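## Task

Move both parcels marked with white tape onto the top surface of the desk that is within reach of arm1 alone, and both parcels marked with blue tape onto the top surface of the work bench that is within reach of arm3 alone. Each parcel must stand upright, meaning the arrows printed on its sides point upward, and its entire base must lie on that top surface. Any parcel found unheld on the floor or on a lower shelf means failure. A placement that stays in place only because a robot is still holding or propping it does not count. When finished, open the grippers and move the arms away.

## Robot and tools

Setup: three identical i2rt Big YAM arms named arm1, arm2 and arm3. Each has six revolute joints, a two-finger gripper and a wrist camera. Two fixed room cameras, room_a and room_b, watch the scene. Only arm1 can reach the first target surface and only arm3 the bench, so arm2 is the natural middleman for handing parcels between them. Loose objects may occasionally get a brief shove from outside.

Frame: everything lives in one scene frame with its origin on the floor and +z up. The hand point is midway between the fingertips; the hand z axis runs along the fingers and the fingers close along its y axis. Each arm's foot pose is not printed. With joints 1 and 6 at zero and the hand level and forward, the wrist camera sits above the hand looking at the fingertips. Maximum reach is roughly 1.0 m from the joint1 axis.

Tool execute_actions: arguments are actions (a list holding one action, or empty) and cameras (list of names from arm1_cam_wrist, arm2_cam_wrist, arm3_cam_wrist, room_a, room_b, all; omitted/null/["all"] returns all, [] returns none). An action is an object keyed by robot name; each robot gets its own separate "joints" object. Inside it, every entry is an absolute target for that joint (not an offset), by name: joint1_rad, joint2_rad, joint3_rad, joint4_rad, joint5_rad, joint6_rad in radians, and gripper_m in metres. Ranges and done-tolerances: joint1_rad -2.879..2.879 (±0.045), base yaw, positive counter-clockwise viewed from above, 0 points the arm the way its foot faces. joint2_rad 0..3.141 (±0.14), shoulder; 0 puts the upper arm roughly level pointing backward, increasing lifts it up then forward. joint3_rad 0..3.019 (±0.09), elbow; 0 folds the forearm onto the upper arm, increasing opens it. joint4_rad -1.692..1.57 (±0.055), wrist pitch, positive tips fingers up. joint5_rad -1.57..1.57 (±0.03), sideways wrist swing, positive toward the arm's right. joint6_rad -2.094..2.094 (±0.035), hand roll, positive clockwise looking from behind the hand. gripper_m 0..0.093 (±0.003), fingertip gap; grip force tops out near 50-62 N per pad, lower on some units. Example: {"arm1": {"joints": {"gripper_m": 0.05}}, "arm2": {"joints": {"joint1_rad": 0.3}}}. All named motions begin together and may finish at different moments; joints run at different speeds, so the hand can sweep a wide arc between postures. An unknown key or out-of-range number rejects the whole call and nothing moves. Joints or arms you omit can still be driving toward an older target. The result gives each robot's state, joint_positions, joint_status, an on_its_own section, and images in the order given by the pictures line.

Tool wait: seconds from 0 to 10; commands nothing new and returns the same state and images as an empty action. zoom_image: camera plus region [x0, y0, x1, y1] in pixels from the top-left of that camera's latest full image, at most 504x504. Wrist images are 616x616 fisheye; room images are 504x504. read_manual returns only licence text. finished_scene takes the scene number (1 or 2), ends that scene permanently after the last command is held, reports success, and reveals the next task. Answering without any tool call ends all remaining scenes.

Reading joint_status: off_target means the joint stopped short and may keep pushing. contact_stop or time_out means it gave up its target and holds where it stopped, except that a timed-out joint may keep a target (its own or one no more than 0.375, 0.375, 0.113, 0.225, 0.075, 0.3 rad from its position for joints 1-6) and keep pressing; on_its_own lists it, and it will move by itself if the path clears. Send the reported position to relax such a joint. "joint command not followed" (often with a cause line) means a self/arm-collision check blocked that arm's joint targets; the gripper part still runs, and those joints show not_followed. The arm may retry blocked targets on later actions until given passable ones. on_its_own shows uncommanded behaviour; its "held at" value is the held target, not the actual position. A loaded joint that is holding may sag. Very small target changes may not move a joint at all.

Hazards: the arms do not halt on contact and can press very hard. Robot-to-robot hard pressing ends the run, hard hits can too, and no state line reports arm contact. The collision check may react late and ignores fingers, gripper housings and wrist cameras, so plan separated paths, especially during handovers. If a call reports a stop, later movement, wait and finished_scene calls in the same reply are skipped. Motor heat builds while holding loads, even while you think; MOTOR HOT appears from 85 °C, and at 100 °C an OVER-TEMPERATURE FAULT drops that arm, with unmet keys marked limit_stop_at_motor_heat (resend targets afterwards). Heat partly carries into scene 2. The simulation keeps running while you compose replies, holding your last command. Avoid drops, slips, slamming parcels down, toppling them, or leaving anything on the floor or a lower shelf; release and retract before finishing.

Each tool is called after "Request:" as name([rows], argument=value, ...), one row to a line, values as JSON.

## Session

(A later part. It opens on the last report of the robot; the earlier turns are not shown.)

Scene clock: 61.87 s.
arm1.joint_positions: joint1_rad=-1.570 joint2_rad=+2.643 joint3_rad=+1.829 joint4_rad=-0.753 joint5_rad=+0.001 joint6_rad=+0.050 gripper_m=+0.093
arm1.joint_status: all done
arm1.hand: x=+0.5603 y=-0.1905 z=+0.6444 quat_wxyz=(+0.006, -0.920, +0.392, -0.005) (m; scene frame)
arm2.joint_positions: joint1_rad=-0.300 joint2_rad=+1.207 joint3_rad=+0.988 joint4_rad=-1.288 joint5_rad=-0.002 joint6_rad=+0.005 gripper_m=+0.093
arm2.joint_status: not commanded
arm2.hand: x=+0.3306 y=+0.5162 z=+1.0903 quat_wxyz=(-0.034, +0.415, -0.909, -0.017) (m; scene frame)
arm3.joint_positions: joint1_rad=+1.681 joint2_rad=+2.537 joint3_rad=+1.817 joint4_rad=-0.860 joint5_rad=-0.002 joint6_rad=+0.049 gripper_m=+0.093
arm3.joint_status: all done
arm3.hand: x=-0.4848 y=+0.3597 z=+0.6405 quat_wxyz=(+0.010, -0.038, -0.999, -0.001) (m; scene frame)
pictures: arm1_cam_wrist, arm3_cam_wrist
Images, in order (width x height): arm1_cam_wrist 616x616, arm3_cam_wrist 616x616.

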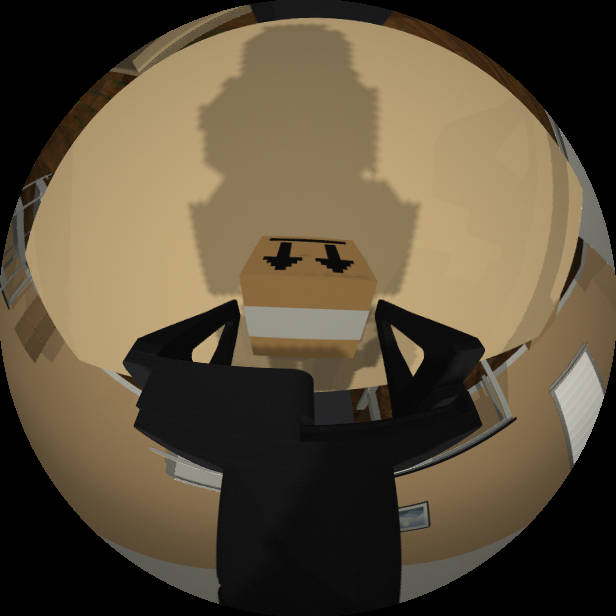

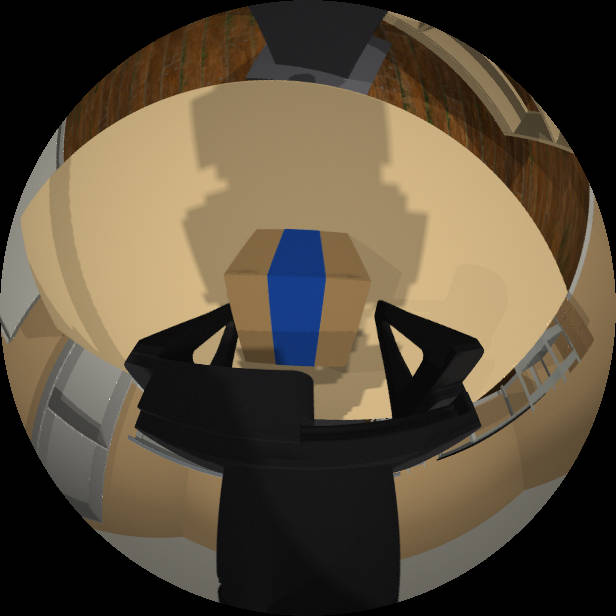

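Both need about 1 cm more reach.

Request:
execute_actions([
  {"arm1":{"joints":{"joint4_rad":-0.69}},"arm3":{"joints":{"joint4_rad":-0.79,"joint1_rad":1.697}}},
], cameras=[])

Request:
execute_actions([
  {"arm1":{"joints":{"gripper_m":0}},"arm3":{"joints":{"gripper_m":0}}},
], cameras=[])

Request:
execute_actions([
  {"arm1":{"joints":{"joint2_rad":2.3}},"arm3":{"joints":{"joint2_rad":2.2}}},
], cameras=["arm1_cam_wrist","arm3_cam_wrist"])

Scene clock: 62.93 s.
arm1.joint_positions: joint1_rad=-1.570 joint2_rad=+2.643 joint3_rad=+1.829 joint4_rad=-0.706 joint5_rad=+0.001 joint6_rad=+0.050 gripper_m=+0.093
arm1.joint_status: all done
arm1.hand: x=+0.5520 y=-0.1827 z=+0.6446 quat_wxyz=(+0.014, -0.920, +0.392, +0.017) (m; scene frame)
arm2.joint_positions: joint1_rad=-0.300 joint2_rad=+1.207 joint3_rad=+0.988 joint4_rad=-1.288 joint5_rad=-0.002 joint6_rad=+0.005 gripper_m=+0.093
arm2.joint_status: not commanded
arm2.hand: x=+0.3306 y=+0.5162 z=+1.0903 quat_wxyz=(-0.034, +0.415, -0.909, -0.017) (m; scene frame)
arm3.joint_positions: joint1_rad=+1.689 joint2_rad=+2.537 joint3_rad=+1.817 joint4_rad=-0.807 joint5_rad=-0.002 joint6_rad=+0.049 gripper_m=+0.093
arm3.joint_status: all done
arm3.hand: x=-0.4715 y=+0.3647 z=+0.6406 quat_wxyz=(-0.017, -0.034, -0.999, -0.002) (m; scene frame)
pictures: none
No camera images: the call's "cameras" was empty. Leave "cameras" out to get every camera's image.

Scene clock: 63.63 s.
arm1.joint_positions: joint1_rad=-1.570 joint2_rad=+2.643 joint3_rad=+1.829 joint4_rad=-0.706 joint5_rad=+0.001 joint6_rad=+0.050 gripper_m=+0.055
arm1.joint_status: gripper_m off_target (ended at +0.055, target +0.000)
arm1.hand: x=+0.5520 y=-0.1827 z=+0.6446 quat_wxyz=(+0.014, -0.920, +0.392, +0.017) (m; scene frame)
arm2.joint_positions: joint1_rad=-0.300 joint2_rad=+1.207 joint3_rad=+0.988 joint4_rad=-1.288 joint5_rad=-0.002 joint6_rad=+0.005 gripper_m=+0.093
arm2.joint_status: not commanded
arm2.hand: x=+0.3306 y=+0.5162 z=+1.0903 quat_wxyz=(-0.034, +0.415, -0.909, -0.017) (m; scene frame)
arm3.joint_positions: joint1_rad=+1.689 joint2_rad=+2.537 joint3_rad=+1.817 joint4_rad=-0.807 joint5_rad=-0.001 joint6_rad=+0.049 gripper_m=+0.050
arm3.joint_status: gripper_m off_target (ended at +0.050, target +0.000)
arm3.hand: x=-0.4715 y=+0.3646 z=+0.6406 quat_wxyz=(-0.017, -0.034, -0.999, -0.002) (m; scene frame)
pictures: none
No camera images: the call's "cameras" was empty. Leave "cameras" out to get every camera's image.

Scene clock: 65.17 s.
arm1.joint_positions: joint1_rad=-1.570 joint2_rad=+2.308 joint3_rad=+1.833 joint4_rad=-0.698 joint5_rad=+0.001 joint6_rad=+0.050 gripper_m=+0.055
arm1.joint_status: all done
arm1.hand: x=+0.4753 y=-0.1146 z=+0.8791 quat_wxyz=(+0.073, -0.903, +0.384, +0.179) (m; scene frame)
arm2.joint_positions: joint1_rad=-0.300 joint2_rad=+1.207 joint3_rad=+0.988 joint4_rad=-1.288 joint5_rad=-0.002 joint6_rad=+0.005 gripper_m=+0.093
arm2.joint_status: not commanded
arm2.hand: x=+0.3306 y=+0.5162 z=+1.0903 quat_wxyz=(-0.034, +0.415, -0.909, -0.017) (m; scene frame)
arm3.joint_positions: joint1_rad=+1.689 joint2_rad=+2.214 joint3_rad=+1.820 joint4_rad=-0.802 joint5_rad=-0.001 joint6_rad=+0.049 gripper_m=+0.050
arm3.joint_status: all done
arm3.hand: x=-0.3928 y=+0.3629 z=+0.8647 quat_wxyz=(-0.181, -0.033, -0.983, -0.004) (m; scene frame)
pictures: arm1_cam_wrist, arm3_cam_wrist
Images, in order (width x height): arm1_cam_wrist 616x616, arm3_cam_wrist 616x616.

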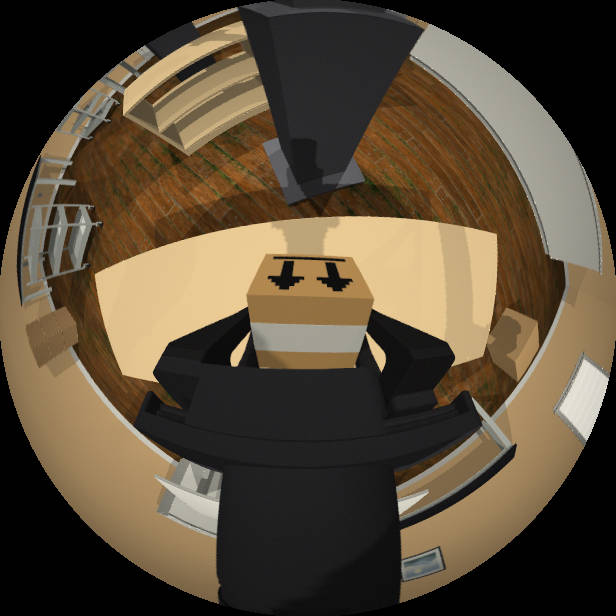

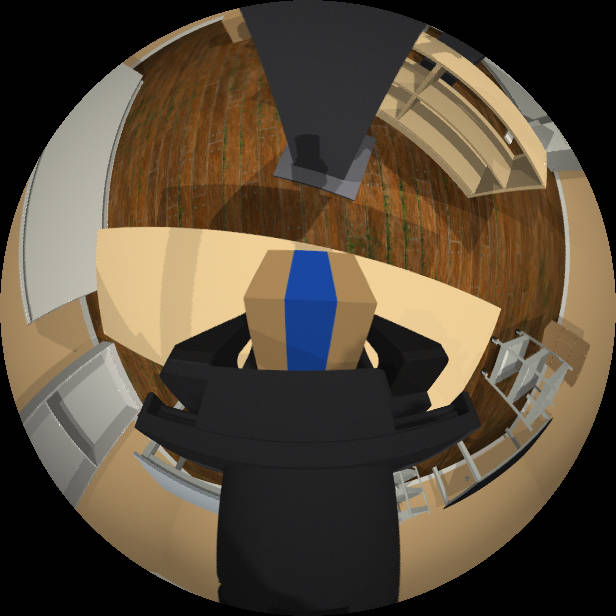

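Request:
execute_actions([
  {"arm1":{"joints":{"joint1_rad":-1.0,"joint2_rad":1.75,"joint3_rad":1.6,"joint4_rad":-1.3}},"arm3":{"joints":{"joint1_rad":1.2,"joint2_rad":1.6,"joint3_rad":1.42,"joint4_rad":-1.3}}},
], cameras=[])

Request:
execute_actions([
  {"arm1":{"joints":{"joint1_rad":1.45,"joint2_rad":2.0,"joint4_rad":-1.1}},"arm3":{"joints":{"joint1_rad":-1.95,"joint2_rad":1.8,"joint4_rad":-1.1}}},
])

Scene clock: 67.10 s.
arm1.joint_positions: joint1_rad=-1.006 joint2_rad=+1.760 joint3_rad=+1.580 joint4_rad=-1.287 joint5_rad=-0.001 joint6_rad=+0.052 gripper_m=+0.055
arm1.joint_status: all done
arm1.hand: x=+0.4747 y=-0.5310 z=+1.0908 quat_wxyz=(+0.006, -0.992, +0.121, +0.044) (m; scene frame)
arm2.joint_positions: joint1_rad=-0.300 joint2_rad=+1.207 joint3_rad=+0.988 joint4_rad=-1.288 joint5_rad=-0.002 joint6_rad=+0.005 gripper_m=+0.093
arm2.joint_status: not commanded
arm2.hand: x=+0.3306 y=+0.5162 z=+1.0903 quat_wxyz=(-0.034, +0.415, -0.909, -0.017) (m; scene frame)
arm3.joint_positions: joint1_rad=+1.202 joint2_rad=+1.603 joint3_rad=+1.419 joint4_rad=-1.286 joint5_rad=+0.002 joint6_rad=+0.052 gripper_m=+0.050
arm3.joint_status: all done
arm3.hand: x=-0.6982 y=+0.1328 z=+1.0426 quat_wxyz=(-0.043, -0.275, -0.960, +0.013) (m; scene frame)
pictures: none
No camera images: the call's "cameras" was empty. Leave "cameras" out to get every camera's image.

Scene clock: 69.77 s.
arm1.joint_positions: joint1_rad=+1.455 joint2_rad=+2.043 joint3_rad=+1.581 joint4_rad=-1.100 joint5_rad=-0.002 joint6_rad=+0.052 gripper_m=+0.055
arm1.joint_status: all done
arm1.hand: x=+1.4119 y=-1.0971 z=+0.9478 quat_wxyz=(-0.011, -0.446, -0.895, -0.004) (m; scene frame)
arm2.joint_positions: joint1_rad=-0.300 joint2_rad=+1.207 joint3_rad=+0.988 joint4_rad=-1.288 joint5_rad=-0.002 joint6_rad=+0.005 gripper_m=+0.093
arm2.joint_status: not commanded
arm2.hand: x=+0.3306 y=+0.5162 z=+1.0903 quat_wxyz=(-0.034, +0.415, -0.909, -0.017) (m; scene frame)
arm3.joint_positions: joint1_rad=-1.958 joint2_rad=+1.833 joint3_rad=+1.417 joint4_rad=-1.103 joint5_rad=+0.001 joint6_rad=+0.052 gripper_m=+0.049
arm3.joint_status: all done
arm3.hand: x=-1.6118 y=+0.6513 z=+0.9396 quat_wxyz=(+0.006, -0.958, +0.284, +0.030) (m; scene frame)
pictures: arm1_cam_wrist, arm2_cam_wrist, arm3_cam_wrist, room_a, room_b
Images, in order (width x height): arm1_cam_wrist 616x616, arm2_cam_wrist 616x616, arm3_cam_wrist 616x616, room_a 504x504, room_b 504x504.

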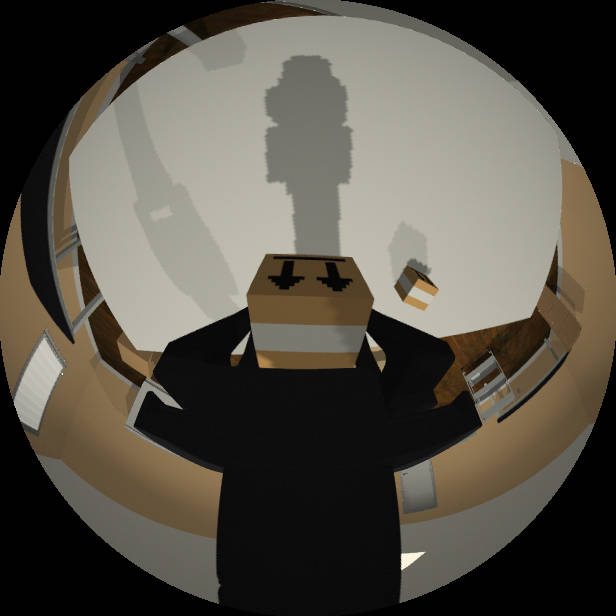

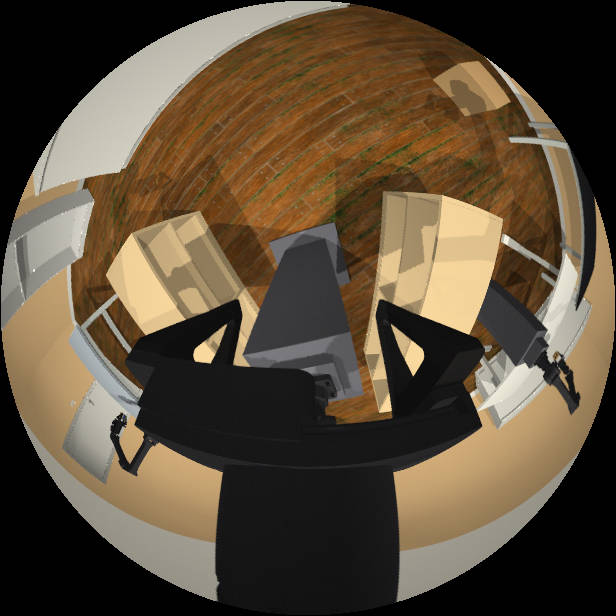

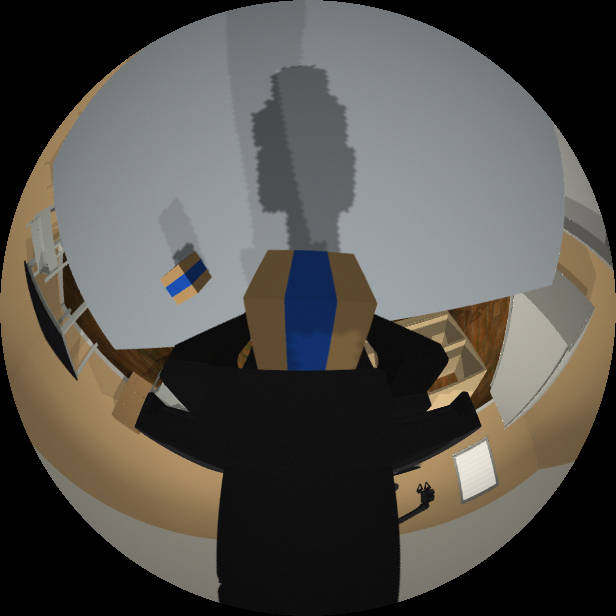

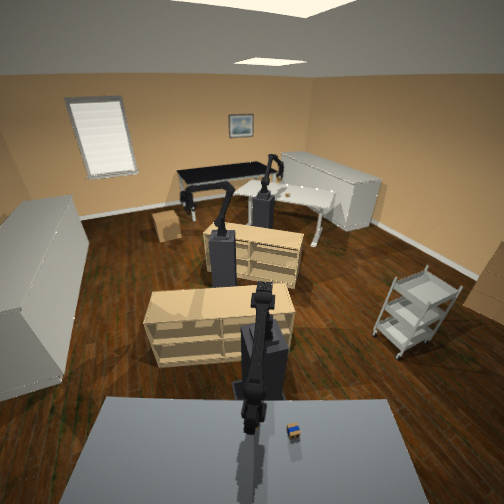

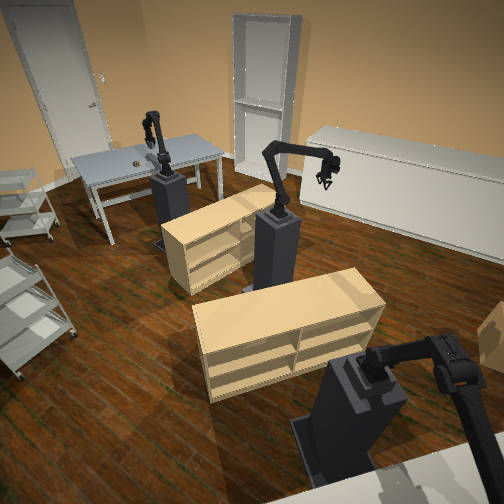

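Request:
execute_actions([
  {"arm1":{"joints":{"joint2_rad":2.28,"joint4_rad":-0.74}},"arm3":{"joints":{"joint2_rad":2.04,"joint4_rad":-0.83}}},
], cameras=[])

Request:
execute_actions([
  {"arm1":{"joints":{"joint2_rad":2.35}},"arm3":{"joints":{"joint2_rad":2.11}}},
], cameras=["arm1_cam_wrist","arm3_cam_wrist"])

Scene clock: 71.30 s.
arm1.joint_positions: joint1_rad=+1.455 joint2_rad=+2.319 joint3_rad=+1.570 joint4_rad=-0.756 joint5_rad=-0.002 joint6_rad=+0.052 gripper_m=+0.055
arm1.joint_status: all done
arm1.hand: x=+1.4315 y=-1.1167 z=+0.7833 quat_wxyz=(-0.037, -0.446, -0.894, +0.007) (m; scene frame)
arm2.joint_positions: joint1_rad=-0.300 joint2_rad=+1.207 joint3_rad=+0.988 joint4_rad=-1.288 joint5_rad=-0.002 joint6_rad=+0.005 gripper_m=+0.093
arm2.joint_status: not commanded
arm2.hand: x=+0.3306 y=+0.5162 z=+1.0903 quat_wxyz=(-0.034, +0.415, -0.909, -0.017) (m; scene frame)
arm3.joint_positions: joint1_rad=-1.958 joint2_rad=+2.073 joint3_rad=+1.406 joint4_rad=-0.847 joint5_rad=+0.001 joint6_rad=+0.052 gripper_m=+0.049
arm3.joint_status: all done
arm3.hand: x=-1.6395 y=+0.6667 z=+0.8093 quat_wxyz=(+0.006, -0.958, +0.284, +0.033) (m; scene frame)
pictures: none
No camera images: the call's "cameras" was empty. Leave "cameras" out to get every camera's image.

Scene clock: 72.23 s.
arm1.joint_positions: joint1_rad=+1.455 joint2_rad=+2.349 joint3_rad=+1.570 joint4_rad=-0.755 joint5_rad=-0.002 joint6_rad=+0.052 gripper_m=+0.055
arm1.joint_status: all done
arm1.hand: x=+1.4264 y=-1.1103 z=+0.7652 quat_wxyz=(-0.023, -0.446, -0.895, +0.001) (m; scene frame)
arm2.joint_positions: joint1_rad=-0.300 joint2_rad=+1.207 joint3_rad=+0.988 joint4_rad=-1.288 joint5_rad=-0.002 joint6_rad=+0.005 gripper_m=+0.093
arm2.joint_status: not commanded
arm2.hand: x=+0.3306 y=+0.5162 z=+1.0903 quat_wxyz=(-0.034, +0.415, -0.909, -0.017) (m; scene frame)
arm3.joint_positions: joint1_rad=-1.958 joint2_rad=+2.109 joint3_rad=+1.406 joint4_rad=-0.842 joint5_rad=+0.001 joint6_rad=+0.053 gripper_m=+0.049
arm3.joint_status: all done
arm3.hand: x=-1.6348 y=+0.6639 z=+0.7897 quat_wxyz=(+0.003, -0.959, +0.284, +0.018) (m; scene frame)
pictures: arm1_cam_wrist, arm3_cam_wrist
Images, in order (width x height): arm1_cam_wrist 616x616, arm3_cam_wrist 616x616.

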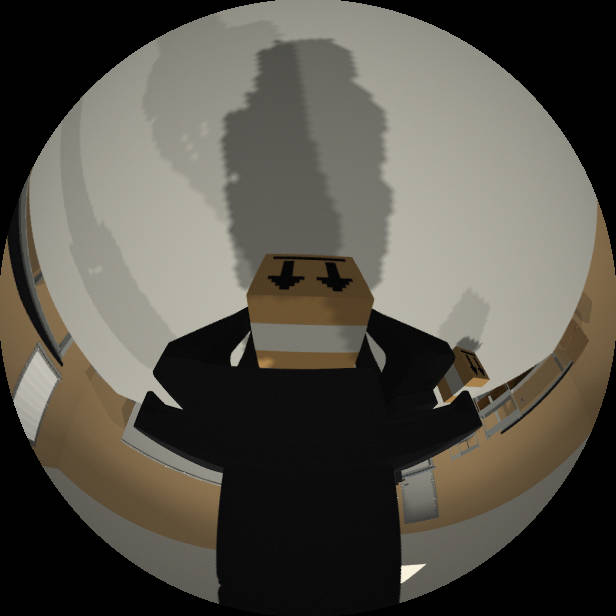

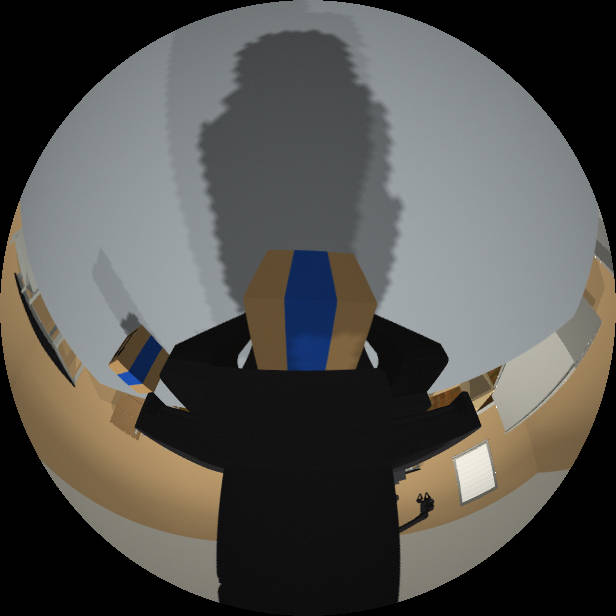

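Request:
execute_actions([
  {"arm1":{"joints":{"joint2_rad":2.33,"gripper_m":0.093}},"arm3":{"joints":{"joint2_rad":2.09,"gripper_m":0.093}}},
], cameras=[])

Request:
execute_actions([
  {"arm1":{"joints":{"joint2_rad":1.6,"joint4_rad":-1.3}},"arm3":{"joints":{"joint2_rad":1.4,"joint4_rad":-1.3}}},
])

Request:
zoom_image(camera="room_a", region=[220,390,320,470])

Request:
zoom_image(camera="room_b", region=[110,135,180,185])

Scene clock: 73.20 s.
arm1.joint_positions: joint1_rad=+1.455 joint2_rad=+2.349 joint3_rad=+1.570 joint4_rad=-0.755 joint5_rad=-0.002 joint6_rad=+0.052 gripper_m=+0.093
arm1.joint_status: all done
arm1.hand: x=+1.4264 y=-1.1103 z=+0.7652 quat_wxyz=(-0.023, -0.446, -0.895, +0.001) (m; scene frame)
arm2.joint_positions: joint1_rad=-0.300 joint2_rad=+1.207 joint3_rad=+0.988 joint4_rad=-1.288 joint5_rad=-0.002 joint6_rad=+0.005 gripper_m=+0.093
arm2.joint_status: not commanded
arm2.hand: x=+0.3306 y=+0.5162 z=+1.0903 quat_wxyz=(-0.034, +0.415, -0.909, -0.017) (m; scene frame)
arm3.joint_positions: joint1_rad=-1.958 joint2_rad=+2.109 joint3_rad=+1.406 joint4_rad=-0.842 joint5_rad=+0.001 joint6_rad=+0.053 gripper_m=+0.093
arm3.joint_status: all done
arm3.hand: x=-1.6348 y=+0.6639 z=+0.7897 quat_wxyz=(+0.003, -0.959, +0.284, +0.018) (m; scene frame)
pictures: none
No camera images: the call's "cameras" was empty. Leave "cameras" out to get every camera's image.

Scene clock: 74.90 s.
arm1.joint_positions: joint1_rad=+1.455 joint2_rad=+1.606 joint3_rad=+1.585 joint4_rad=-1.288 joint5_rad=-0.002 joint6_rad=+0.052 gripper_m=+0.093
arm1.joint_status: all done
arm1.hand: x=+1.3759 y=-1.0595 z=+1.1877 quat_wxyz=(-0.127, -0.443, -0.886, +0.046) (m; scene frame)
arm2.joint_positions: joint1_rad=-0.300 joint2_rad=+1.207 joint3_rad=+0.988 joint4_rad=-1.288 joint5_rad=-0.002 joint6_rad=+0.005 gripper_m=+0.093
arm2.joint_status: not commanded
arm2.hand: x=+0.3306 y=+0.5162 z=+1.0903 quat_wxyz=(-0.034, +0.415, -0.909, -0.017) (m; scene frame)
arm3.joint_positions: joint1_rad=-1.958 joint2_rad=+1.400 joint3_rad=+1.406 joint4_rad=-1.287 joint5_rad=+0.001 joint6_rad=+0.053 gripper_m=+0.093
arm3.joint_status: all done
arm3.hand: x=-1.5484 y=+0.6156 z=+1.1423 quat_wxyz=(+0.033, -0.948, +0.282, +0.146) (m; scene frame)
pictures: arm1_cam_wrist, arm2_cam_wrist, arm3_cam_wrist, room_a, room_b
Images, in order (width x height): arm1_cam_wrist 616x616, arm2_cam_wrist 616x616, arm3_cam_wrist 616x616, room_a 504x504, room_b 504x504.

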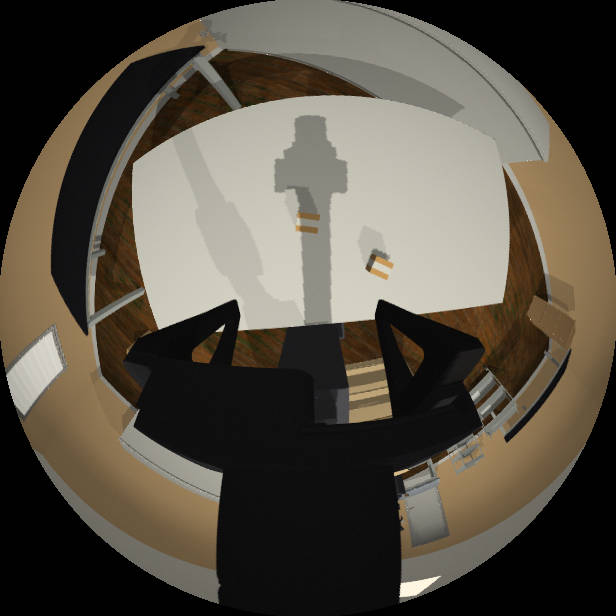

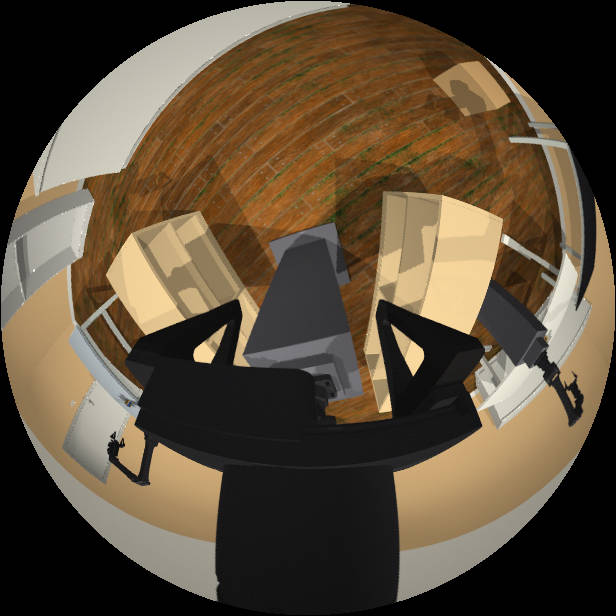

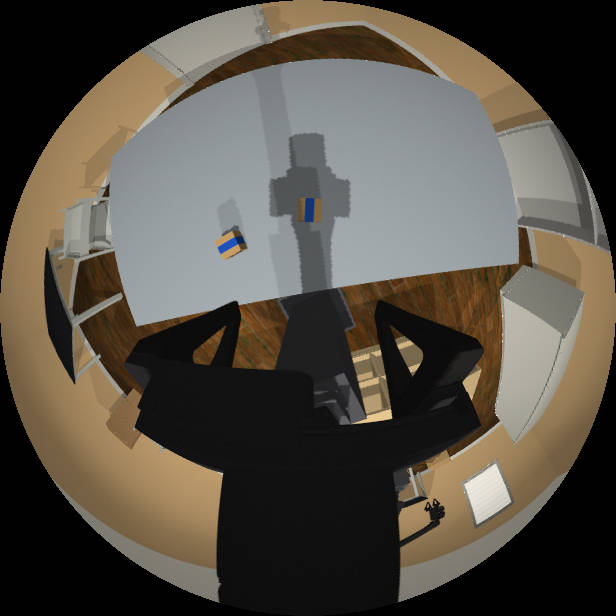

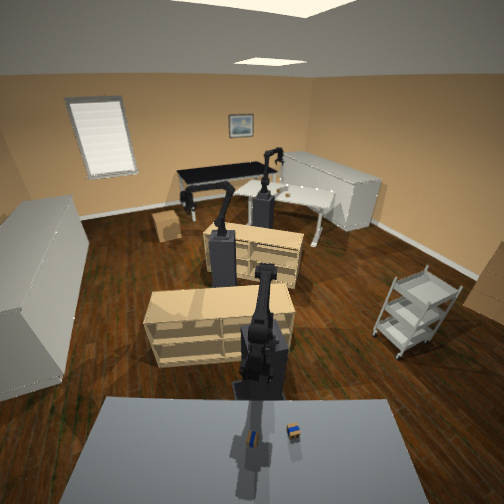

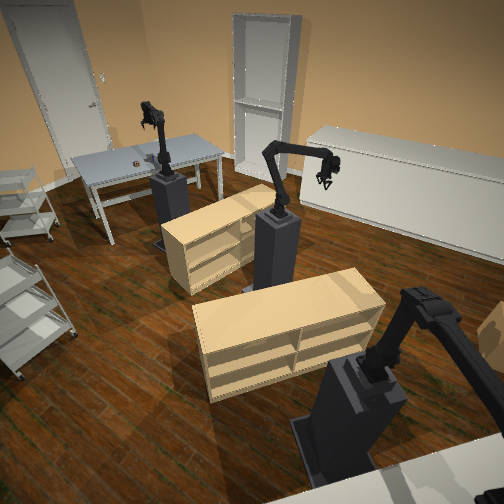

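Region (220, 390, 320, 470) of room_a's 504x504 image, scaled by 5.040, with more detail than that image has; it fills the top 403 rows of this view, and the rest is white.

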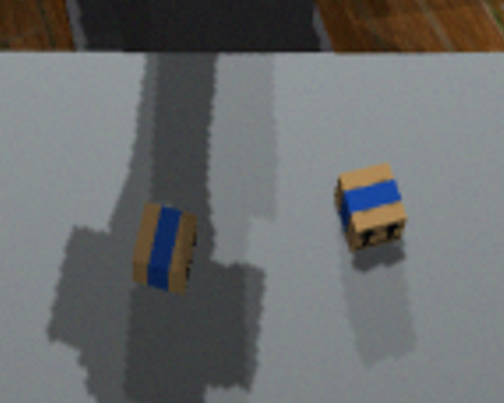

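Region (110, 135, 180, 185) of room_b's 504x504 image, scaled by 7.200, with more detail than that image has; it fills the top 360 rows of this view, and the rest is white.

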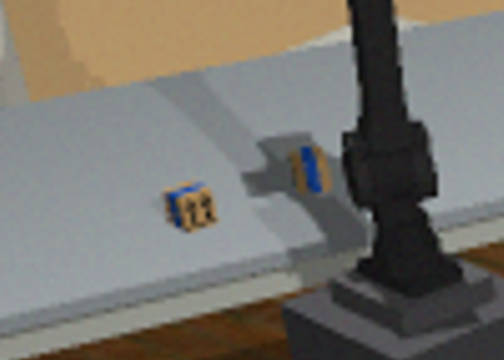

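Request:
finished_scene(scene=2)

The scene is finished: the task was done.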